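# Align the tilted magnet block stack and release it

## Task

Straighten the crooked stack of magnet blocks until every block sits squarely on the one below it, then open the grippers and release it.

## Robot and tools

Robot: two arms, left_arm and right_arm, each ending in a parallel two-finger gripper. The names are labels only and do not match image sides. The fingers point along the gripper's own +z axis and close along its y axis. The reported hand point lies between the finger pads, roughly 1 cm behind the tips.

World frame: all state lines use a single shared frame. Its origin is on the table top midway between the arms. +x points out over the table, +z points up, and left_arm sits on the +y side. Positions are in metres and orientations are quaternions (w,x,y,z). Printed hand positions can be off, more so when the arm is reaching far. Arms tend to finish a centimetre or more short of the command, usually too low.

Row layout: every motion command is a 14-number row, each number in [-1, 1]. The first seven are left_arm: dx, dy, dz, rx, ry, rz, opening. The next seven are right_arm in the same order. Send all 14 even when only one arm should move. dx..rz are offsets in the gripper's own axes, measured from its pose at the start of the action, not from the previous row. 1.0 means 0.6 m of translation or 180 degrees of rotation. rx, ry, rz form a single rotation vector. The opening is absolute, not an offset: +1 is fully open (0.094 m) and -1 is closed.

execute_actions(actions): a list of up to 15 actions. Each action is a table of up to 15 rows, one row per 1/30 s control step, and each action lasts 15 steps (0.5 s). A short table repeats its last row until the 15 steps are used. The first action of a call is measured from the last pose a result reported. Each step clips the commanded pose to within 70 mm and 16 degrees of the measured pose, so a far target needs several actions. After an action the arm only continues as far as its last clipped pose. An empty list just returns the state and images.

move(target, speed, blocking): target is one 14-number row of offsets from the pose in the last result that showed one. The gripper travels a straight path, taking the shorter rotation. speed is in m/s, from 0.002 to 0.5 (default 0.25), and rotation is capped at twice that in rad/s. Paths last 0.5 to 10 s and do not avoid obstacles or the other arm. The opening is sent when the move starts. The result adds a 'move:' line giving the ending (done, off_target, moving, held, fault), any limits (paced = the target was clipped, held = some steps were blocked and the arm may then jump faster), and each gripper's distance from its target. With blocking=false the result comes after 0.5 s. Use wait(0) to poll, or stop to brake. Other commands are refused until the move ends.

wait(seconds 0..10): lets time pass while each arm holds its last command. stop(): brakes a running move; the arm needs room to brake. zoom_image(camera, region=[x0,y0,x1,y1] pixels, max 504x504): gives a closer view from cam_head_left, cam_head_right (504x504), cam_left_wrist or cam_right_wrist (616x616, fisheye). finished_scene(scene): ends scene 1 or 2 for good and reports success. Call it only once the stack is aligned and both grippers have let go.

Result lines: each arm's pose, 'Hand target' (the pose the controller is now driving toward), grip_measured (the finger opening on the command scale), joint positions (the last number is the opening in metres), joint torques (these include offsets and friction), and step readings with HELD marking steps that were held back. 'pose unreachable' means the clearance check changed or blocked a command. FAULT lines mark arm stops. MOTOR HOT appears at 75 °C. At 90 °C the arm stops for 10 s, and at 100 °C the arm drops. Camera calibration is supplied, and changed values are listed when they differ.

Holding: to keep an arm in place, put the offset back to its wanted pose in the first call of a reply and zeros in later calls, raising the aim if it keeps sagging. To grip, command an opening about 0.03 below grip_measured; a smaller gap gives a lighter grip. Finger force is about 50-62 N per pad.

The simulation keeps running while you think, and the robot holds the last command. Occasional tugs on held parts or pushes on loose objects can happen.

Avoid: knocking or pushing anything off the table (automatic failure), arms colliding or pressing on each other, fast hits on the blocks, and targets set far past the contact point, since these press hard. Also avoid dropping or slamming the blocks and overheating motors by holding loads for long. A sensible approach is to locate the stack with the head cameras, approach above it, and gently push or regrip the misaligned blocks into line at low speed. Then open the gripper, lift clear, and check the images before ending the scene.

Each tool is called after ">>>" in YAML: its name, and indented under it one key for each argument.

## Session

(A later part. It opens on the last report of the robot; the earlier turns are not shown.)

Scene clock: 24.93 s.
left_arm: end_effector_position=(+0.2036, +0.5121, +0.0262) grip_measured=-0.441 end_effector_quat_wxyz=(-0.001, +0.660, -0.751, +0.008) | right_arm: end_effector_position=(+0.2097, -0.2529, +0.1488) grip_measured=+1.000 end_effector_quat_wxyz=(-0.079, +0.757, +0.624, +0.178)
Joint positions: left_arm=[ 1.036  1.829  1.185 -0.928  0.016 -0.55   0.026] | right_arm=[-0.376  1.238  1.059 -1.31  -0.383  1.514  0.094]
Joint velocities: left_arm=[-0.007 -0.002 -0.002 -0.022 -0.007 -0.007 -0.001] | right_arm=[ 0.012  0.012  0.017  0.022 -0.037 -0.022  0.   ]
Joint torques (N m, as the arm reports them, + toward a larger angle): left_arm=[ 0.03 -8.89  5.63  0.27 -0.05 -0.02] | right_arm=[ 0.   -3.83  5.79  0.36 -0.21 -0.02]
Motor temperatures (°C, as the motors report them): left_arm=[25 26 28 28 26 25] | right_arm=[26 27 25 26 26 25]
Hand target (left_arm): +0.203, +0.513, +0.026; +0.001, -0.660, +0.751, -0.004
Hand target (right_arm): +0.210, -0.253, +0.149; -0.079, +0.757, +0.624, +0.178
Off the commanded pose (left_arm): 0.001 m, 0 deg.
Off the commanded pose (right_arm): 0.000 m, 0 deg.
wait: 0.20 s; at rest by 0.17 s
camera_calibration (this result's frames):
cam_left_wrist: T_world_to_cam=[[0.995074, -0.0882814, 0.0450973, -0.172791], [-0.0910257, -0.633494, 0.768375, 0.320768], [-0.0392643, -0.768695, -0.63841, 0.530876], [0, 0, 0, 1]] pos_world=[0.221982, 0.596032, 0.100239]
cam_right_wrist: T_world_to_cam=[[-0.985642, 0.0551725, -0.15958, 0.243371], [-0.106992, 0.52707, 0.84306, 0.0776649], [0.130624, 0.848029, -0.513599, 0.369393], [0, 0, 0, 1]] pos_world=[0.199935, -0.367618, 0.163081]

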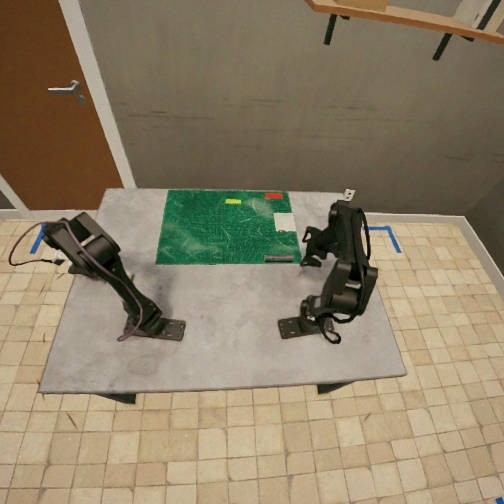

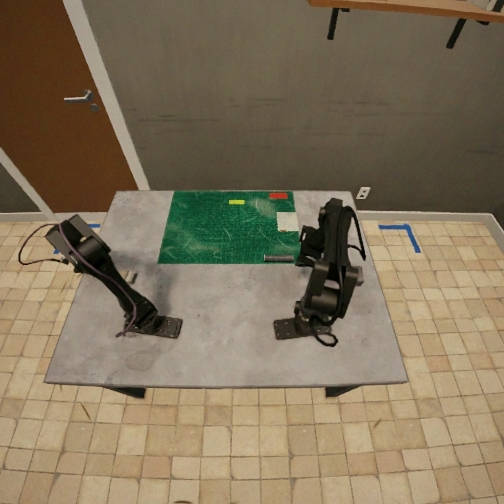

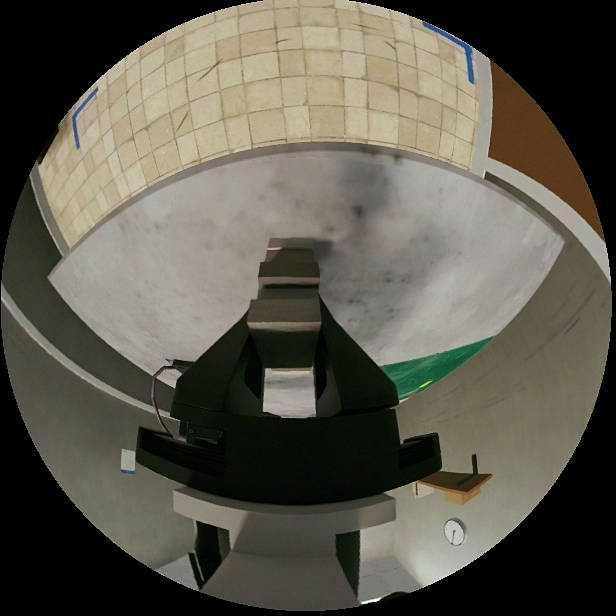

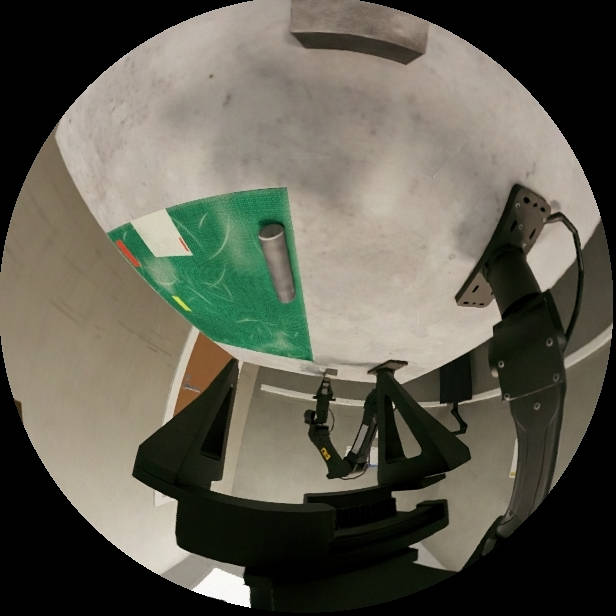

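>>> execute_actions:
  actions:
    - [[0,0,-0.005,0,0,0,-0.40,0,0,0,0,0,0,1],[0,0,-0.008,0,0,0,-0.36,0,0,0,0,0,0,1],[0,0,-0.011,0,0,0,-0.32,0,0,0,0,0,0,1],[-0.001,0,-0.015,0,0,0,-0.30,0,0,0,0,0,0,1],[-0.002,0,-0.019,0,0,0,-0.28,0,0,0,0,0,0,1],[-0.003,0,-0.023,0,0,0,-0.28,0,0,0,0,0,0,1],[-0.004,0,-0.027,0,0,0,-0.28,0,0,0,0,0,0,1],[-0.005,0,-0.031,0,0,0,-0.28,0,0,0,0,0,0,1],[-0.006,0,-0.035,0,0,0,-0.28,0,0,0,0,0,0,1],[-0.007,0,-0.039,0,0,0,-0.28,0,0,0,0,0,0,1]]

>>> wait:
  seconds: 0.2

>>> execute_actions:
  actions:
    - [[0,0,0,0,0,0,-0.31,0,0,0,0,0,0,1],[0,0,0,0,0,0,-0.33,0,0,0,0,0,0,1],[0,0,0,0,0,0,-0.35,0,0,0,0,0,0,1],[0,0,0,0,0,0,-0.365,0,0,0,0,0,0,1],[0,0,0,0,0,0,-0.38,0,0,0,0,0,0,1],[0,0,0,0,0,0,-0.395,0,0,0,0,0,0,1],[0,0,0,0,0,0,-0.41,0,0,0,0,0,0,1],[0,0,0,0,0,0,-0.42,0,0,0,0,0,0,1],[0,0,0,0,0,0,-0.43,0,0,0,0,0,0,1],[0,0,0,0,0,0,-0.44,0,0,0,0,0,0,1],[0,0,0,0,0,0,-0.455,0,0,0,0,0,0,1],[0,0,0,0,0,0,-0.47,0,0,0,0,0,0,1],[0,0,0,0,0,0,-0.485,0,0,0,0,0,0,1]]

>>> zoom_image:
  camera: "cam_left_wrist"
  region: [210, 210, 370, 370]

Scene clock: 26.20 s.
left_arm: end_effector_position=(+0.2062, +0.5153, +0.0395) grip_measured=-0.282 end_effector_quat_wxyz=(+0.002, +0.659, -0.752, +0.008) | right_arm: end_effector_position=(+0.2097, -0.2529, +0.1488) grip_measured=+1.000 end_effector_quat_wxyz=(-0.079, +0.757, +0.624, +0.178)
Joint positions: left_arm=[ 1.036  1.829  1.242 -0.989  0.016 -0.548  0.034] | right_arm=[-0.376  1.238  1.059 -1.31  -0.383  1.514  0.094]
Joint velocities: left_arm=[-0.002  0.012 -0.012 -0.095 -0.037 -0.007 -0.   ] | right_arm=[ 0.002  0.007 -0.012  0.007 -0.037  0.037  0.   ]
Joint torques (N m, as the arm reports them, + toward a larger angle): left_arm=[  0.78 -10.55   7.25   0.06   0.02   0.05] | right_arm=[-0.04 -3.89  5.95  0.32 -0.19 -0.01]
Motor temperatures (°C, as the motors report them): left_arm=[25 26 28 28 26 25] | right_arm=[26 27 25 26 26 25]
Hand target (left_arm): +0.204, +0.517, +0.049; +0.001, -0.660, +0.751, -0.008
Hand target (right_arm): +0.210, -0.253, +0.149; -0.079, +0.757, +0.624, +0.178
Off the commanded pose (left_arm): 0.010 m, 0 deg.
Off the commanded pose (right_arm): 0.000 m, 0 deg.
Step readings (end_effector_position):
0: left_arm (+0.2036, +0.5121, +0.0262) | right_arm (+0.2097, -0.2529, +0.1488)
1: left_arm (+0.2036, +0.5121, +0.0262) | right_arm (+0.2097, -0.2529, +0.1488)
2: left_arm (+0.2036, +0.5121, +0.0262) | right_arm (+0.2097, -0.2529, +0.1488)
4: left_arm (+0.2031, +0.5114, +0.0263) | right_arm (+0.2097, -0.2529, +0.1488)
8: left_arm (+0.2027, +0.5110, +0.0305) | right_arm (+0.2097, -0.2529, +0.1488)
15: end_effector_position above
camera_calibration (this result's frames):
cam_left_wrist: T_world_to_cam=[[0.99496, -0.0907831, 0.0425873, -0.174251], [-0.090527, -0.630531, 0.770866, 0.311108], [-0.043129, -0.770836, -0.635572, 0.54367], [0, 0, 0, 1]] pos_world=[0.224985, 0.599424, 0.113139]
cam_right_wrist: T_world_to_cam=[[-0.985642, 0.0551725, -0.15958, 0.243371], [-0.106992, 0.52707, 0.84306, 0.0776649], [0.130624, 0.848029, -0.513599, 0.369393], [0, 0, 0, 1]] pos_world=[0.199935, -0.367618, 0.163081]

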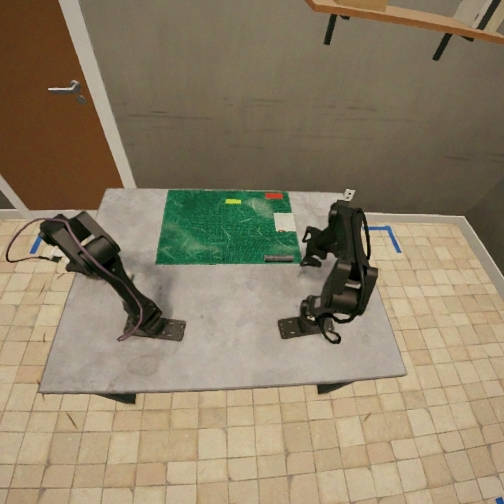

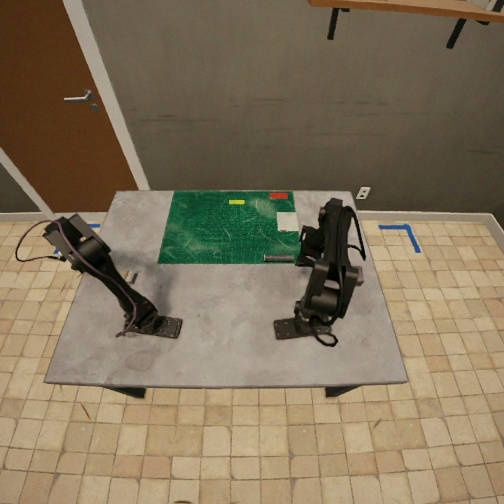

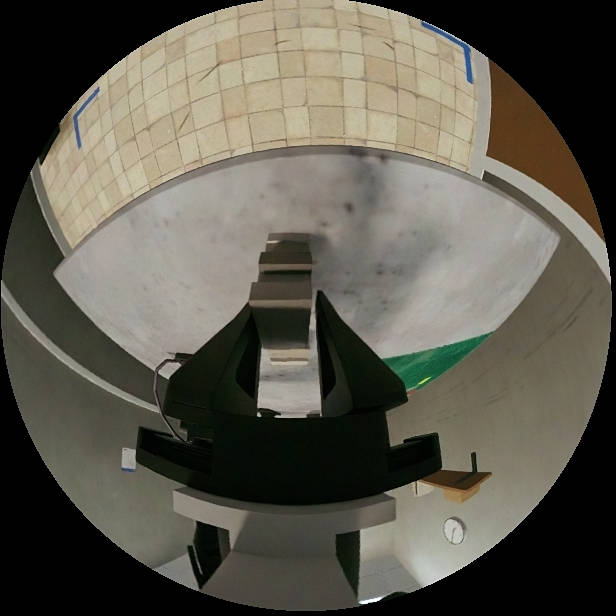

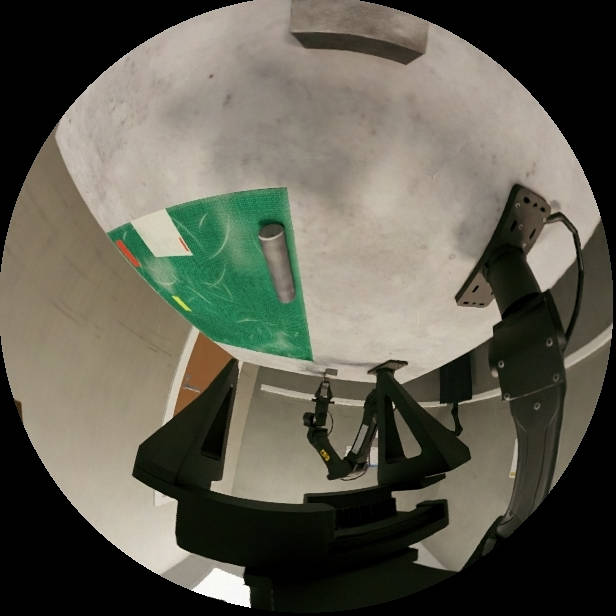

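Scene clock: 26.40 s.
left_arm: end_effector_position=(+0.2043, +0.5129, +0.0395) grip_measured=-0.282 end_effector_quat_wxyz=(+0.008, +0.659, -0.752, +0.009) | right_arm: end_effector_position=(+0.2097, -0.2529, +0.1488) grip_measured=+1.000 end_effector_quat_wxyz=(-0.079, +0.757, +0.624, +0.178)
Joint positions: left_arm=[ 1.036  1.829  1.242 -1.001  0.016 -0.547  0.034] | right_arm=[-0.376  1.238  1.059 -1.31  -0.383  1.514  0.094]
Joint velocities: left_arm=[ 0.007 -0.002 -0.002 -0.022 -0.007  0.022  0.   ] | right_arm=[ 0.017 -0.002 -0.022 -0.007 -0.037 -0.051  0.   ]
Joint torques (N m, as the arm reports them, + toward a larger angle): left_arm=[  0.78 -10.49   7.29   0.04   0.03   0.04] | right_arm=[-0.01 -3.82  5.95  0.34 -0.18 -0.02]
Motor temperatures (°C, as the motors report them): left_arm=[25 26 28 28 26 25] | right_arm=[26 27 25 26 26 25]
Hand target (left_arm): +0.204, +0.517, +0.049; +0.001, -0.660, +0.751, -0.008
Hand target (right_arm): +0.210, -0.253, +0.149; -0.079, +0.757, +0.624, +0.178
Off the commanded pose (left_arm): 0.011 m, 1 deg.
Off the commanded pose (right_arm): 0.000 m, 0 deg.
wait: 0.20 s; no rest
camera_calibration (this result's frames):
cam_left_wrist: T_world_to_cam=[[0.995225, -0.0907903, 0.0358263, -0.172354], [-0.0848353, -0.623146, 0.777491, 0.304203], [-0.0482636, -0.776818, -0.627873, 0.545605], [0, 0, 0, 1]] pos_world=[0.223671, 0.597751, 0.11223]
cam_right_wrist: T_world_to_cam=[[-0.985642, 0.0551725, -0.15958, 0.243371], [-0.106992, 0.52707, 0.84306, 0.0776649], [0.130624, 0.848029, -0.513599, 0.369393], [0, 0, 0, 1]] pos_world=[0.199935, -0.367618, 0.163081]

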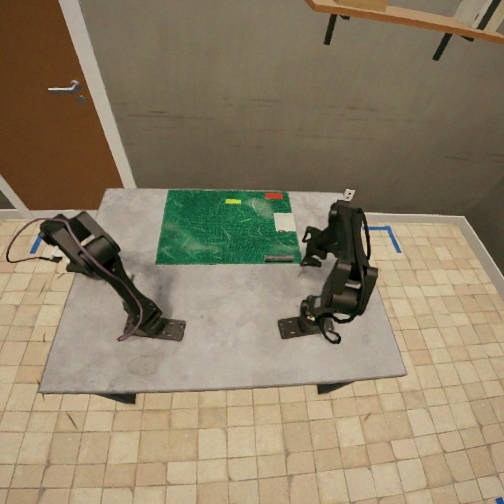

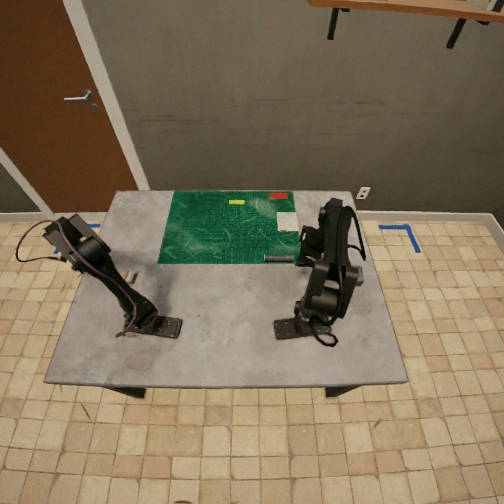

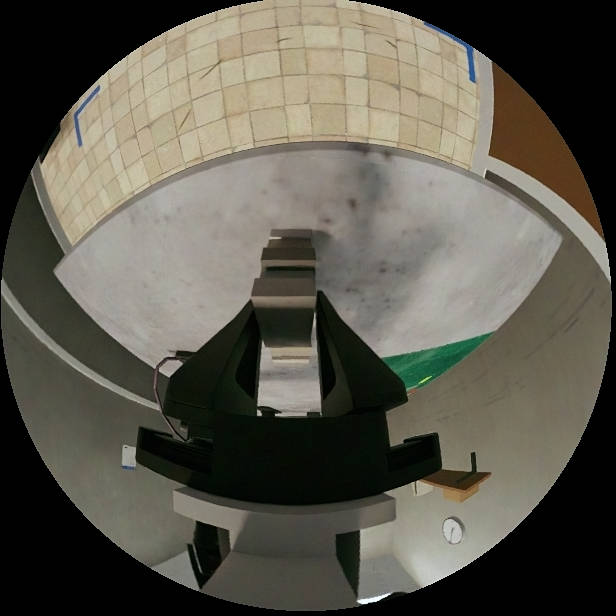

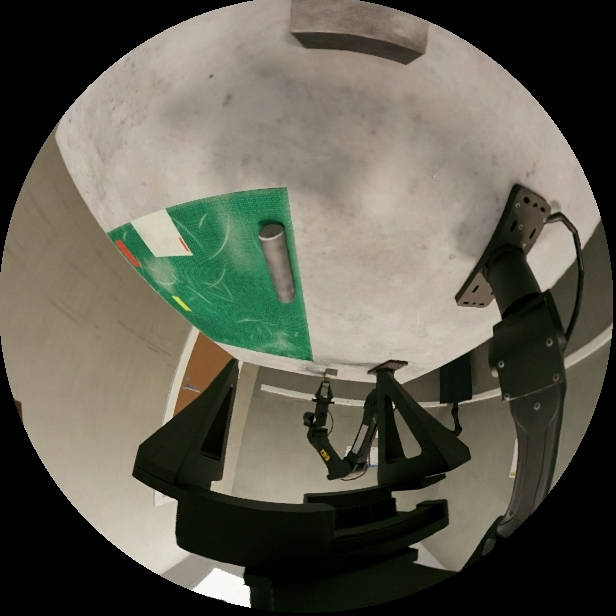

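Scene clock: 26.90 s.
left_arm: end_effector_position=(+0.2040, +0.5130, +0.0395) grip_measured=-0.443 end_effector_quat_wxyz=(+0.008, +0.659, -0.752, +0.009) | right_arm: end_effector_position=(+0.2097, -0.2529, +0.1488) grip_measured=+1.000 end_effector_quat_wxyz=(-0.079, +0.757, +0.624, +0.178)
Joint positions: left_arm=[ 1.036  1.829  1.242 -1.002  0.015 -0.547  0.026] | right_arm=[-0.376  1.238  1.059 -1.31  -0.383  1.514  0.094]
Joint velocities: left_arm=[-0.012  0.012 -0.007  0.022  0.022 -0.007 -0.   ] | right_arm=[-0.012  0.007 -0.002  0.007  0.051  0.066  0.   ]
Joint torques (N m, as the arm reports them, + toward a larger angle): left_arm=[ 0.02 -8.96  5.67  0.2   0.05 -0.02] | right_arm=[ 0.02 -3.91  5.93  0.33 -0.2  -0.02]
Motor temperatures (°C, as the motors report them): left_arm=[25 27 28 28 26 25] | right_arm=[26 27 25 26 26 25]
Hand target (left_arm): +0.204, +0.513, +0.040; -0.007, -0.659, +0.752, -0.010
Hand target (right_arm): +0.210, -0.253, +0.149; -0.079, +0.757, +0.624, +0.178
Off the commanded pose (left_arm): 0.000 m, 0 deg.
Off the commanded pose (right_arm): 0.000 m, 0 deg.
Step readings (end_effector_position):
0: left_arm (+0.2043, +0.5129, +0.0395) | right_arm (+0.2097, -0.2529, +0.1488)
1: left_arm (+0.2043, +0.5129, +0.0395) | right_arm (+0.2097, -0.2529, +0.1488)
2: left_arm (+0.2043, +0.5129, +0.0395) | right_arm (+0.2097, -0.2529, +0.1488)
4: left_arm (+0.2043, +0.5129, +0.0395) | right_arm (+0.2097, -0.2529, +0.1488)
8: left_arm (+0.2041, +0.5129, +0.0395) | right_arm (+0.2097, -0.2529, +0.1488)
15: end_effector_position above
camera_calibration (this result's frames):
cam_left_wrist: T_world_to_cam=[[0.995273, -0.0908416, 0.0343463, -0.172], [-0.0837439, -0.623658, 0.777199, 0.304294], [-0.0491816, -0.776401, -0.628317, 0.545657], [0, 0, 0, 1]] pos_world=[0.223506, 0.597799, 0.112256]
cam_right_wrist: T_world_to_cam=[[-0.985642, 0.0551725, -0.15958, 0.243371], [-0.106992, 0.52707, 0.84306, 0.0776649], [0.130624, 0.848029, -0.513599, 0.369393], [0, 0, 0, 1]] pos_world=[0.199935, -0.367618, 0.163081]

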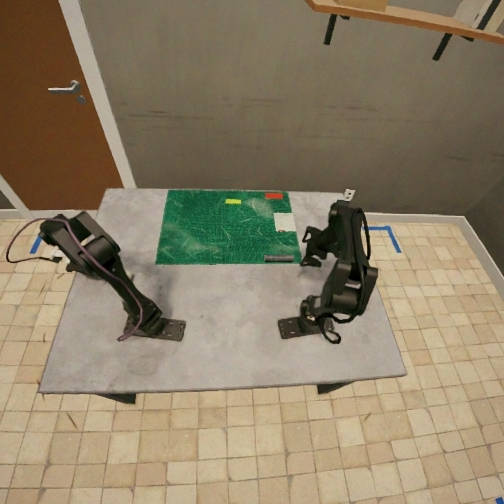

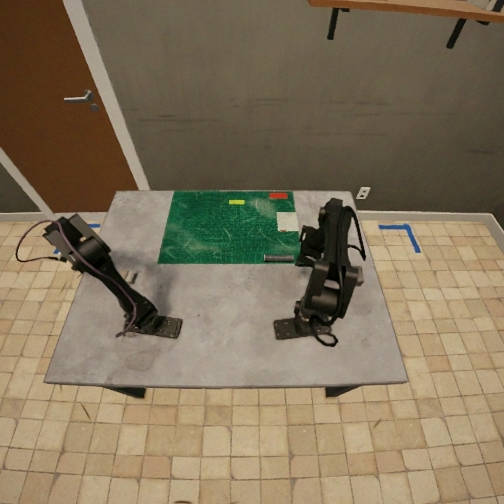

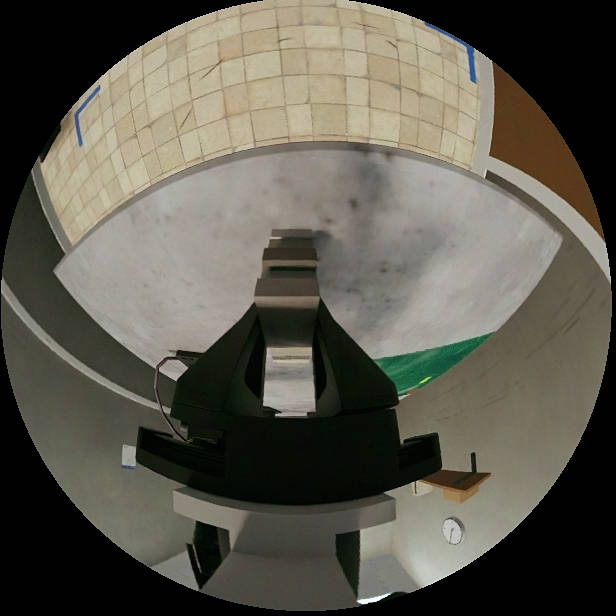

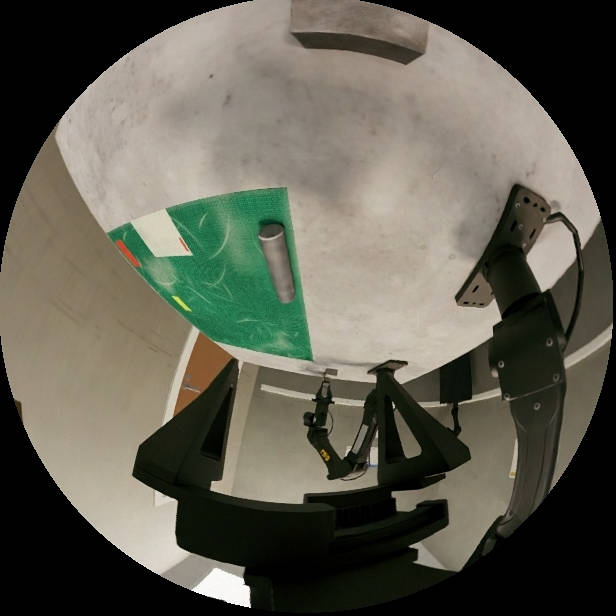

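Region (210, 210, 370, 370) of cam_left_wrist's 616x616 image, scaled by 3.150, with more detail than that image has.

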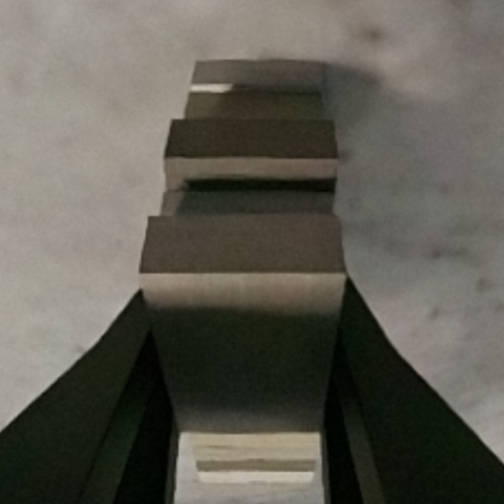

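>>> execute_actions:
  actions:
    - [[0,0,0,0,0,0,-0.40,0,0,0,0,0,0,1],[0,0,0,0,0,0,-0.33,0,0,0,0,0,0,1],[0,0,0,0,0,0,-0.22,0,0,0,0,0,0,1],[0,0,0,0,0,0,-0.1,0,0,0,0,0,0,1],[0,0,0,0,0,0.005,0.02,0,0,0,0,0,0,1],[0,0,0,0,0,0.01,0.14,0,0,0,0,0,0,1],[0,0,0,0,0,0.017,0.26,0,0,0,0,0,0,1],[0,0,0,0,0,0.025,0.38,0,0,0,0,0,0,1],[0,0,0,0,0,0.034,0.5,0,0,0,0,0,0,1],[0,0,0,0,0,0.044,0.6,0,0,0,0,0,0,1],[0,0,0,0,0,0.055,0.7,0,0,0,0,0,0,1],[0,0,0,0,0,0.066,0.75,0,0,0,0,0,0,1],[0,0,0,0,0,0.077,0.8,0,0,0,0,0,0,1],[0,0,0,0,0,0.088,0.8,0,0,0,0,0,0,1],[0,0,0,0,0,0.1,0.8,0,0,0,0,0,0,1]]

Scene clock: 29.20 s.
left_arm: end_effector_position=(+0.2039, +0.5129, +0.0395) grip_measured=+0.796 end_effector_quat_wxyz=(-0.007, -0.590, +0.807, -0.009) | right_arm: end_effector_position=(+0.2097, -0.2529, +0.1488) grip_measured=+1.000 end_effector_quat_wxyz=(-0.079, +0.757, +0.624, +0.178)
Joint positions: left_arm=[ 1.036  1.829  1.242 -1.002  0.015 -0.372  0.084] | right_arm=[-0.376  1.238  1.059 -1.31  -0.383  1.514  0.094]
Joint velocities: left_arm=[ 0.007 -0.002 -0.017  0.022 -0.007  0.828  0.003] | right_arm=[ 0.022  0.002  0.002 -0.022  0.007  0.007  0.   ]
Joint torques (N m, as the arm reports them, + toward a larger angle): left_arm=[-0.27 -8.98  5.7   0.21 -0.05  0.04] | right_arm=[-0.02 -3.93  5.86  0.34 -0.2  -0.02]
Motor temperatures (°C, as the motors report them): left_arm=[25 27 28 28 26 25] | right_arm=[26 27 25 26 26 25]
Hand target (left_arm): +0.204, +0.513, +0.040; -0.007, -0.537, +0.844, -0.008
Hand target (right_arm): +0.210, -0.253, +0.149; -0.079, +0.757, +0.624, +0.178
Off the commanded pose (left_arm): 0.000 m, 8 deg.
Off the commanded pose (right_arm): 0.000 m, 0 deg.
Step readings (end_effector_position):
0: left_arm (+0.2040, +0.5130, +0.0395) | right_arm (+0.2097, -0.2529, +0.1488)
1: left_arm (+0.2039, +0.5129, +0.0395) | right_arm (+0.2097, -0.2529, +0.1488)
2: left_arm (+0.2039, +0.5129, +0.0395) | right_arm (+0.2097, -0.2529, +0.1488)
4: left_arm (+0.2039, +0.5129, +0.0395) | right_arm (+0.2097, -0.2529, +0.1488)
8: left_arm (+0.2039, +0.5129, +0.0395) | right_arm (+0.2097, -0.2529, +0.1488)
15: end_effector_position above
camera_calibration (this result's frames):
cam_left_wrist: T_world_to_cam=[[0.964001, -0.263126, 0.0382924, -0.0773557], [-0.19433, -0.598898, 0.776889, 0.314108], [-0.181487, -0.756363, -0.628472, 0.56231], [0, 0, 0, 1]] pos_world=[0.237663, 0.593075, 0.112331]
cam_right_wrist: T_world_to_cam=[[-0.985642, 0.0551725, -0.15958, 0.243371], [-0.106992, 0.52707, 0.84306, 0.0776649], [0.130624, 0.848029, -0.513599, 0.369393], [0, 0, 0, 1]] pos_world=[0.199935, -0.367618, 0.163081]

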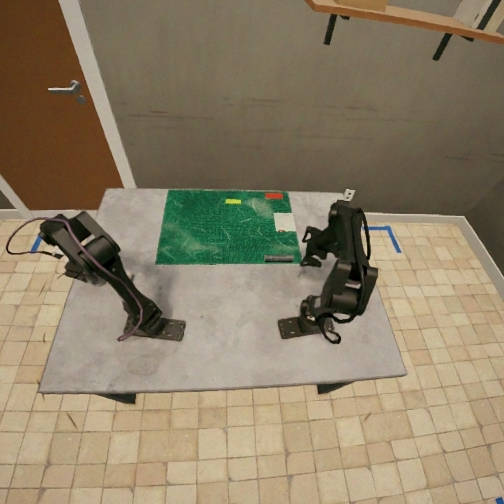

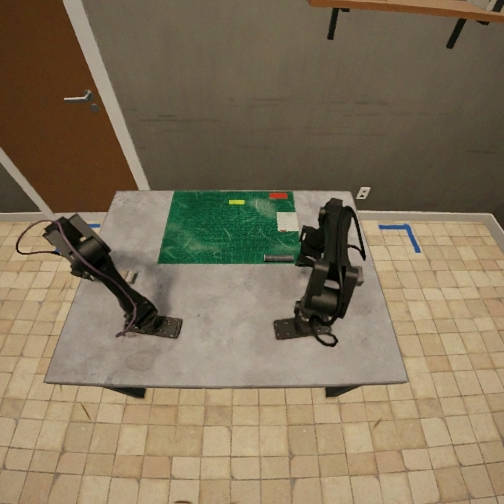

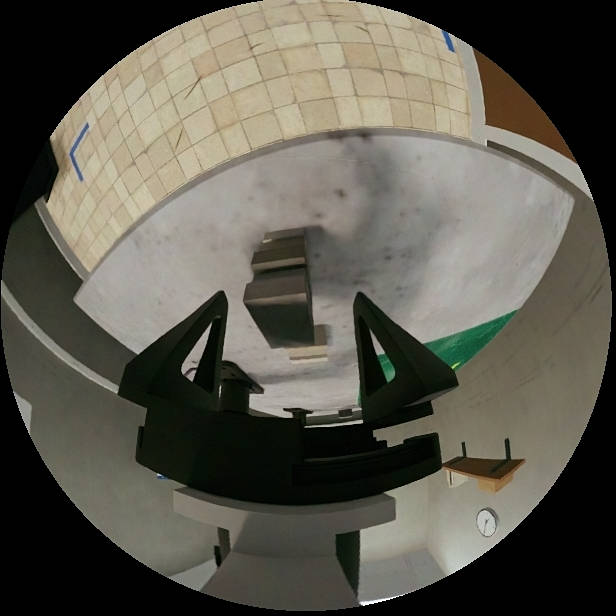

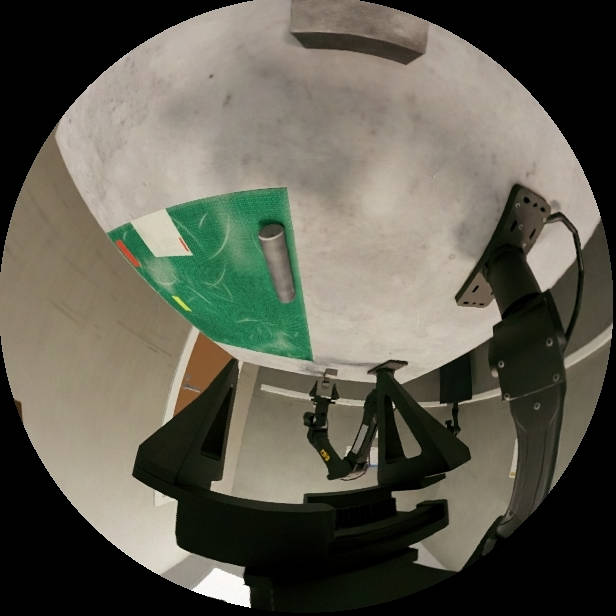

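>>> move:
  target: [-0.007,0.001,0,-0.006,-0.005,0.448,0.8,0,0,0,0,0,0,1]
  speed: 0.5

>>> zoom_image:
  camera: "cam_left_wrist"
  region: [200, 200, 380, 380]

Scene clock: 31.53 s.
left_arm: end_effector_position=(+0.2033, +0.5166, +0.0395) grip_measured=+0.798 end_effector_quat_wxyz=(-0.003, +0.068, +0.998, -0.003) | right_arm: end_effector_position=(+0.2097, -0.2529, +0.1488) grip_measured=+1.000 end_effector_quat_wxyz=(-0.079, +0.757, +0.624, +0.178)
Joint positions: left_arm=[ 1.036  1.829  1.242 -0.992 -0.001  1.027  0.084] | right_arm=[-0.376  1.238  1.059 -1.31  -0.383  1.514  0.094]
Joint velocities: left_arm=[-0.002  0.007  0.002 -0.037 -0.066 -0.022 -0.   ] | right_arm=[ 0.007  0.017 -0.002 -0.037 -0.037 -0.007  0.   ]
Joint torques (N m, as the arm reports them, + toward a larger angle): left_arm=[ 0.01 -9.3   5.28  0.32  0.07  0.04] | right_arm=[-0.03 -3.88  5.89  0.32 -0.18 -0.03]
Motor temperatures (°C, as the motors report them): left_arm=[25 27 28 28 26 25] | right_arm=[26 27 25 26 26 25]
Hand target (left_arm): +0.205, +0.517, +0.039; +0.001, +0.072, +0.997, -0.001
Hand target (right_arm): +0.210, -0.253, +0.149; -0.079, +0.757, +0.624, +0.178
Off the commanded pose (left_arm): 0.001 m, 1 deg.
Off the commanded pose (right_arm): 0.000 m, 0 deg.
move: done
camera_calibration (this result's frames):
cam_left_wrist: T_world_to_cam=[[-0.0950645, -0.994689, 0.0394585, 0.517466], [-0.636314, 0.0912013, 0.76602, 0.0499824], [-0.76555, 0.0477134, -0.641604, 0.268785], [0, 0, 0, 1]] pos_world=[0.286765, 0.497334, 0.113747]
cam_right_wrist: T_world_to_cam=[[-0.985642, 0.0551725, -0.15958, 0.243371], [-0.106992, 0.52707, 0.84306, 0.0776649], [0.130624, 0.848029, -0.513599, 0.369393], [0, 0, 0, 1]] pos_world=[0.199935, -0.367618, 0.163081]

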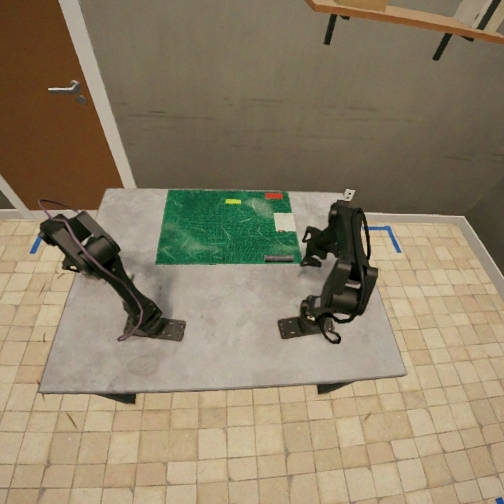

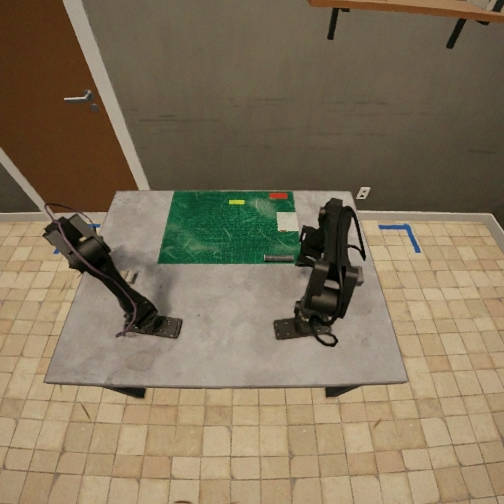

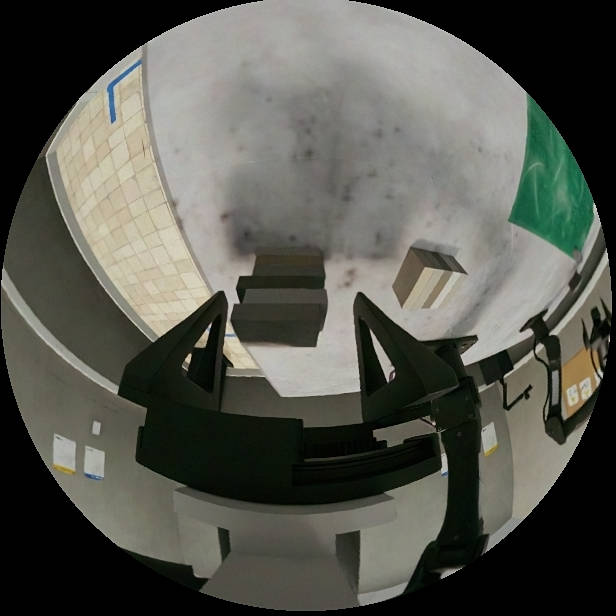

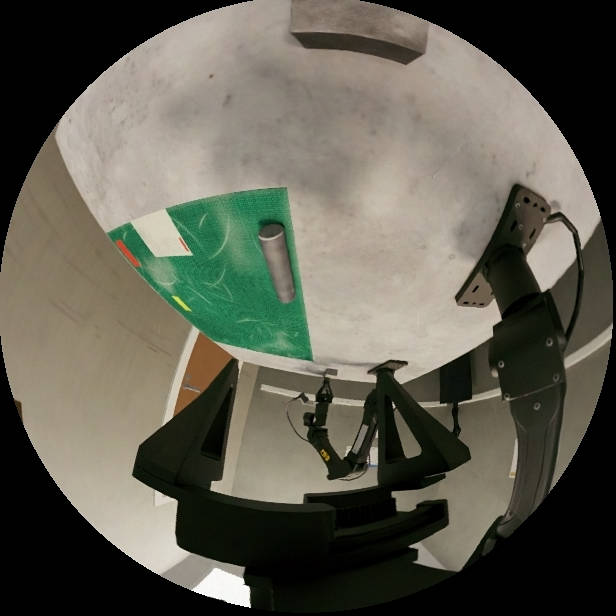

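Region (200, 200, 380, 380) of cam_left_wrist's 616x616 image, scaled by 2.800, with more detail than that image has.

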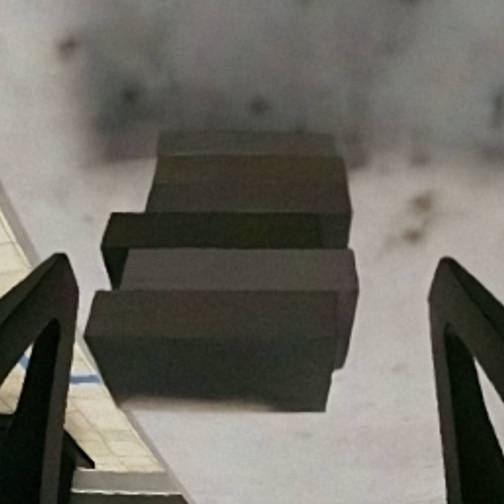

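>>> execute_actions:
  actions:
    - [[-0.001,0.002,0,0,0,0,0.75,0,0,0,0,0,0,1],[-0.001,0.004,0,0,0,0,0.7,0,0,0,0,0,0,1],[-0.002,0.006,0,0,0,0,0.64,0,0,0,0,0,0,1],[-0.002,0.008,0,0,0,0,0.58,0,0,0,0,0,0,1],[-0.002,0.01,0,0,0,0,0.52,0,0,0,0,0,0,1],[-0.002,0.01,0,0,0,0,0.46,0,0,0,0,0,0,1],[-0.002,0.01,0,0,0,0,0.41,0,0,0,0,0,0,1],[-0.002,0.01,0,0,0,0,0.36,0,0,0,0,0,0,1],[-0.002,0.01,0,0,0,0,0.32,0,0,0,0,0,0,1],[-0.002,0.01,0,0,0,0,0.28,0,0,0,0,0,0,1],[-0.002,0.01,0,0,0,0,0.25,0,0,0,0,0,0,1]]

>>> zoom_image:
  camera: "cam_left_wrist"
  region: [200, 200, 380, 380]

Scene clock: 33.10 s.
left_arm: end_effector_position=(+0.2032, +0.5174, +0.0395) grip_measured=+0.252 end_effector_quat_wxyz=(-0.004, +0.069, +0.998, -0.002) | right_arm: end_effector_position=(+0.2097, -0.2529, +0.1488) grip_measured=+1.000 end_effector_quat_wxyz=(-0.079, +0.757, +0.624, +0.178)
Joint positions: left_arm=[ 1.036  1.829  1.242 -0.99  -0.005  1.03   0.059] | right_arm=[-0.376  1.238  1.059 -1.31  -0.383  1.514  0.094]
Joint velocities: left_arm=[-0.012 -0.002 -0.002 -0.007  0.051 -0.022 -0.   ] | right_arm=[-0.002  0.022  0.002 -0.066 -0.081  0.066  0.   ]
Joint torques (N m, as the arm reports them, + toward a larger angle): left_arm=[ 0.55 -7.25  7.86  0.16  0.05  0.01] | right_arm=[-0.01 -3.86  5.85  0.33 -0.21 -0.01]
Motor temperatures (°C, as the motors report them): left_arm=[25 27 28 28 26 25] | right_arm=[26 27 26 26 26 25]
Hand target (left_arm): +0.205, +0.522, +0.039; -0.003, +0.068, +0.998, -0.003
Hand target (right_arm): +0.210, -0.253, +0.149; -0.079, +0.757, +0.624, +0.178
Off the commanded pose (left_arm): 0.005 m, 0 deg.
Off the commanded pose (right_arm): 0.000 m, 0 deg.
Step readings (end_effector_position):
0: left_arm (+0.2033, +0.5167, +0.0395) | right_arm (+0.2097, -0.2529, +0.1488)
1: left_arm (+0.2033, +0.5167, +0.0395) | right_arm (+0.2097, -0.2529, +0.1488)
2: left_arm (+0.2033, +0.5167, +0.0395) | right_arm (+0.2097, -0.2529, +0.1488)
4: left_arm (+0.2033, +0.5167, +0.0395) | right_arm (+0.2097, -0.2529, +0.1488)
8: left_arm (+0.2033, +0.5167, +0.0395) | right_arm (+0.2097, -0.2529, +0.1488)
15: end_effector_position above
camera_calibration (this result's frames):
cam_left_wrist: T_world_to_cam=[[-0.09771, -0.994568, 0.0358892, 0.518856], [-0.635361, 0.0900955, 0.766942, 0.0502137], [-0.766009, 0.0521353, -0.640712, 0.266465], [0, 0, 0, 1]] pos_world=[0.286715, 0.497621, 0.113595]
cam_right_wrist: T_world_to_cam=[[-0.985642, 0.0551725, -0.15958, 0.243371], [-0.106992, 0.52707, 0.84306, 0.0776649], [0.130624, 0.848029, -0.513599, 0.369393], [0, 0, 0, 1]] pos_world=[0.199935, -0.367618, 0.163081]

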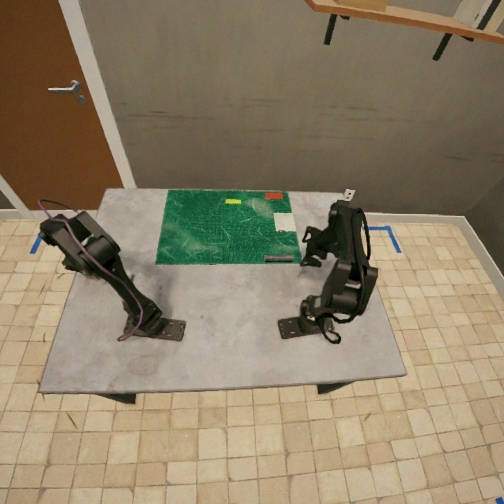

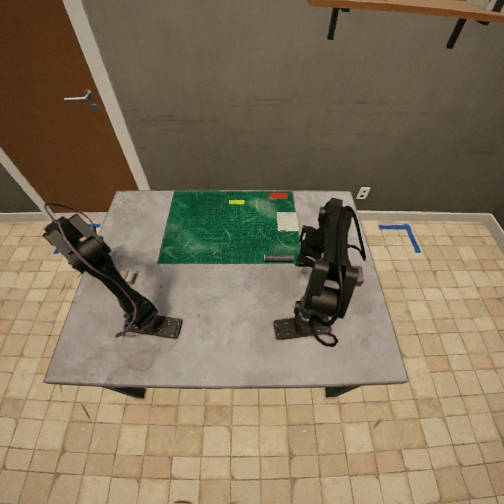

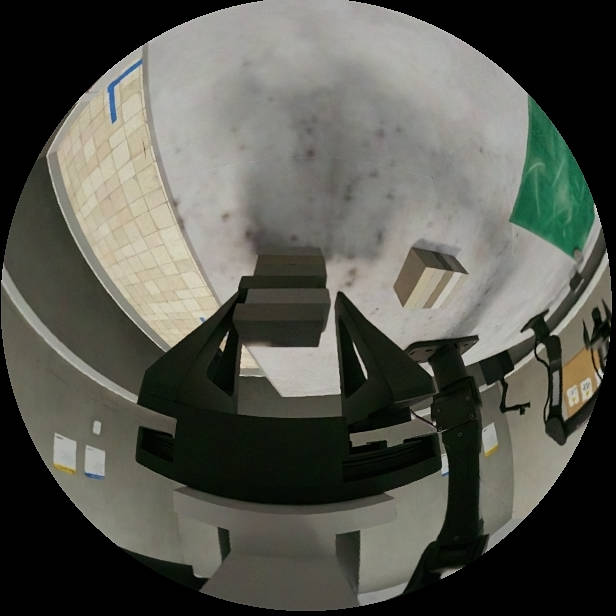

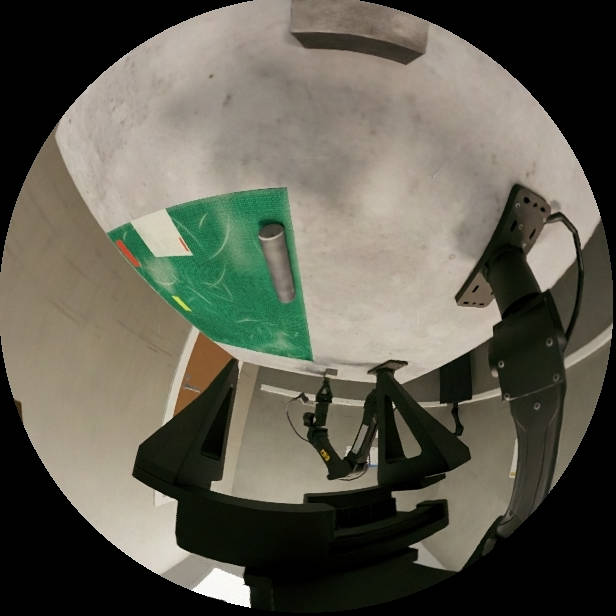

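Region (200, 200, 380, 380) of cam_left_wrist's 616x616 image, scaled by 2.800, with more detail than that image has.

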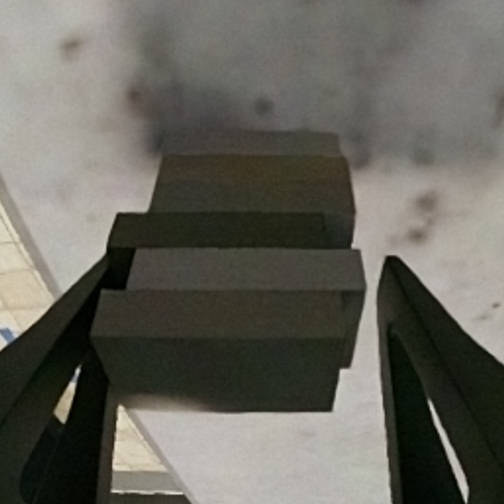

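>>> execute_actions:
  actions:
    - [[-0.002,0.012,0,0,0,0,0.235,0,0,0,0,0,0,1],[-0.002,0.012,0,0,0,0,0.22,0,0,0,0,0,0,1],[-0.002,0.012,0,0,0,0,0.205,0,0,0,0,0,0,1],[-0.002,0.012,0,0,0,0,0.19,0,0,0,0,0,0,1],[-0.002,0.012,0,0,0,0,0.175,0,0,0,0,0,0,1],[-0.002,0.012,0,0,0,0,0.16,0,0,0,0,0,0,1],[-0.002,0.012,0,0,0,0,0.145,0,0,0,0,0,0,1],[-0.002,0.012,0,0,0,0,0.13,0,0,0,0,0,0,1],[-0.002,0.012,0,0,0,0,0.115,0,0,0,0,0,0,1],[-0.002,0.012,0,0,0,0,0.10,0,0,0,0,0,0,1],[-0.002,0.012,0,0,0,0,0.085,0,0,0,0,0,0,1],[-0.002,0.012,0,0,0,0,0.07,0,0,0,0,0,0,1],[-0.002,0.012,0,0,0,0,0.055,0,0,0,0,0,0,1],[-0.002,0.012,0,0,0,0,0.04,0,0,0,0,0,0,1],[-0.002,0.012,0,0,0,0,0.025,0,0,0,0,0,0,1]]
    - [[0,0,0,0,0,0,0.01,0,0,0,0,0,0,1],[0,0,0,0,0,0,-0.005,0,0,0,0,0,0,1],[0,0,0,0,0,0,-0.02,0,0,0,0,0,0,1],[0,0,0,0,0,0,-0.035,0,0,0,0,0,0,1],[0,0,0,0,0,0,-0.05,0,0,0,0,0,0,1],[0,0,0,0,0,0,-0.065,0,0,0,0,0,0,1],[0,0,0,0,0,0,-0.08,0,0,0,0,0,0,1],[0,0,0,0,0,0,-0.095,0,0,0,0,0,0,1],[0,0,0,0,0,0,-0.11,0,0,0,0,0,0,1],[0,0,0,0,0,0,-0.125,0,0,0,0,0,0,1],[0,0,0,0,0,0,-0.14,0,0,0,0,0,0,1],[0,0,0,0,0,0,-0.155,0,0,0,0,0,0,1],[0,0,0,0,0,0,-0.17,0,0,0,0,0,0,1]]

>>> zoom_image:
  camera: "cam_left_wrist"
  region: [200, 200, 380, 380]

Scene clock: 34.70 s.
left_arm: end_effector_position=(+0.2052, +0.5220, +0.0398) grip_measured=-0.059 end_effector_quat_wxyz=(-0.004, +0.070, +0.998, +0.005) | right_arm: end_effector_position=(+0.2097, -0.2529, +0.1488) grip_measured=+1.000 end_effector_quat_wxyz=(-0.079, +0.757, +0.624, +0.178)
Joint positions: left_arm=[ 1.036  1.836  1.252 -0.982 -0.012  1.033  0.044] | right_arm=[-0.376  1.238  1.059 -1.31  -0.383  1.514  0.094]
Joint velocities: left_arm=[-0.007 -0.007 -0.027  0.051  0.022 -0.066  0.001] | right_arm=[-0.007  0.007  0.007 -0.007 -0.022  0.007  0.   ]
Joint torques (N m, as the arm reports them, + toward a larger angle): left_arm=[ 0.03 -9.08  5.76  0.21  0.05 -0.02] | right_arm=[-0.03 -3.73  5.99  0.35 -0.2   0.  ]
Motor temperatures (°C, as the motors report them): left_arm=[25 27 28 28 26 25] | right_arm=[26 27 26 26 26 25]
Hand target (left_arm): +0.205, +0.521, +0.040; -0.004, +0.070, +0.998, +0.002
Hand target (right_arm): +0.210, -0.253, +0.149; -0.079, +0.757, +0.624, +0.178
Off the commanded pose (left_arm): 0.001 m, 0 deg.
Off the commanded pose (right_arm): 0.000 m, 0 deg.
Step readings (end_effector_position; steps 1 to 15: 1st action; 16 to 30: 2nd action):
0: left_arm (+0.2032, +0.5174, +0.0395) | right_arm (+0.2097, -0.2529, +0.1488)
1: left_arm (+0.2034, +0.5178, +0.0396) | right_arm (+0.2097, -0.2529, +0.1488)
2: left_arm (+0.2039, +0.5184, +0.0399) | right_arm (+0.2097, -0.2529, +0.1488)
4: left_arm (+0.2048, +0.5194, +0.0400) | right_arm (+0.2097, -0.2529, +0.1488)
8: left_arm (+0.2049, +0.5197, +0.0399) | right_arm (+0.2097, -0.2529, +0.1488)
15: left_arm (+0.2050, +0.5207, +0.0398) | right_arm (+0.2097, -0.2529, +0.1488)
16: left_arm (+0.2050, +0.5209, +0.0398) | right_arm (+0.2097, -0.2529, +0.1488)
17: left_arm (+0.2051, +0.5212, +0.0398) | right_arm (+0.2097, -0.2529, +0.1488)
19: left_arm (+0.2052, +0.5218, +0.0398) | right_arm (+0.2097, -0.2529, +0.1488)
23: left_arm (+0.2052, +0.5220, +0.0398) | right_arm (+0.2097, -0.2529, +0.1488)
30: end_effector_position above
camera_calibration (this result's frames):
cam_left_wrist: T_world_to_cam=[[-0.100414, -0.994687, 0.0226895, 0.5247], [-0.636127, 0.0817185, 0.767245, 0.055329], [-0.765023, 0.0626086, -0.640953, 0.262329], [0, 0, 0, 1]] pos_world=[0.288571, 0.500967, 0.113785]
cam_right_wrist: T_world_to_cam=[[-0.985642, 0.0551725, -0.15958, 0.243371], [-0.106992, 0.52707, 0.84306, 0.0776649], [0.130624, 0.848029, -0.513599, 0.369393], [0, 0, 0, 1]] pos_world=[0.199935, -0.367618, 0.163081]

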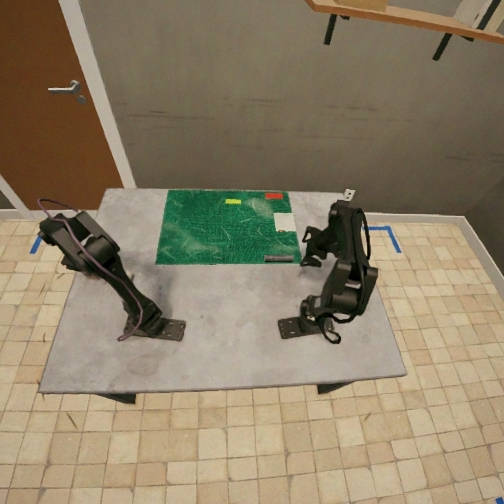

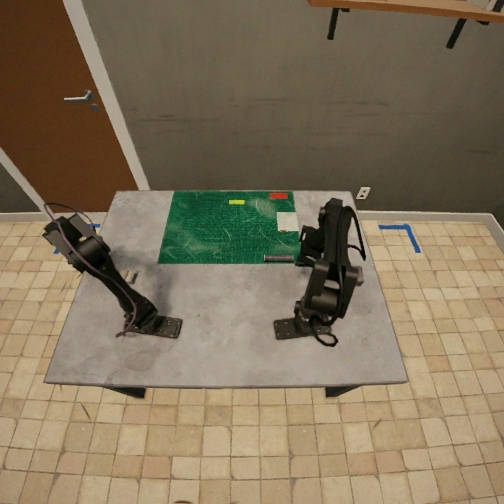

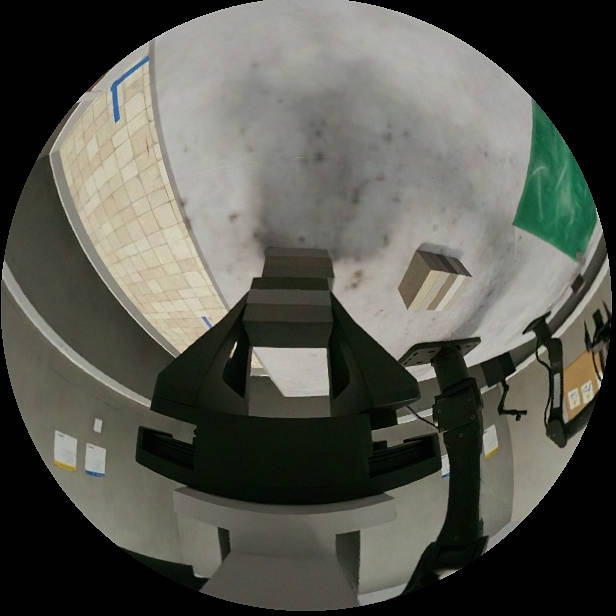

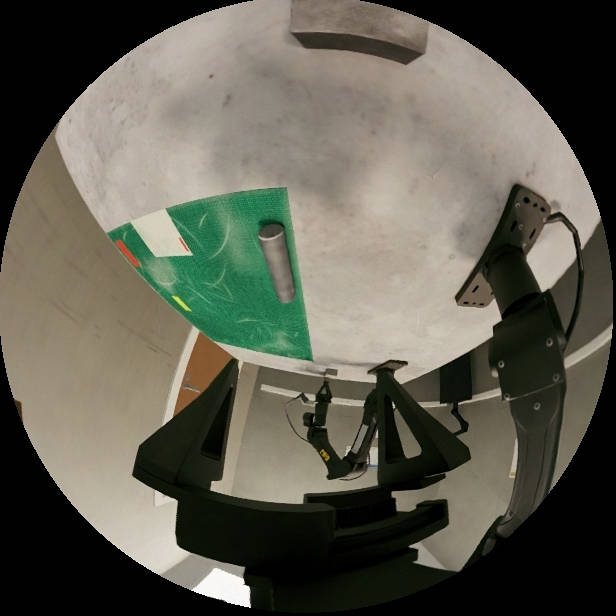

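Region (200, 200, 380, 380) of cam_left_wrist's 616x616 image, scaled by 2.800, with more detail than that image has.

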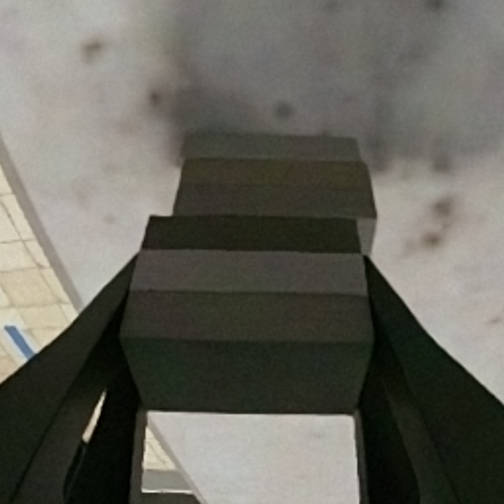

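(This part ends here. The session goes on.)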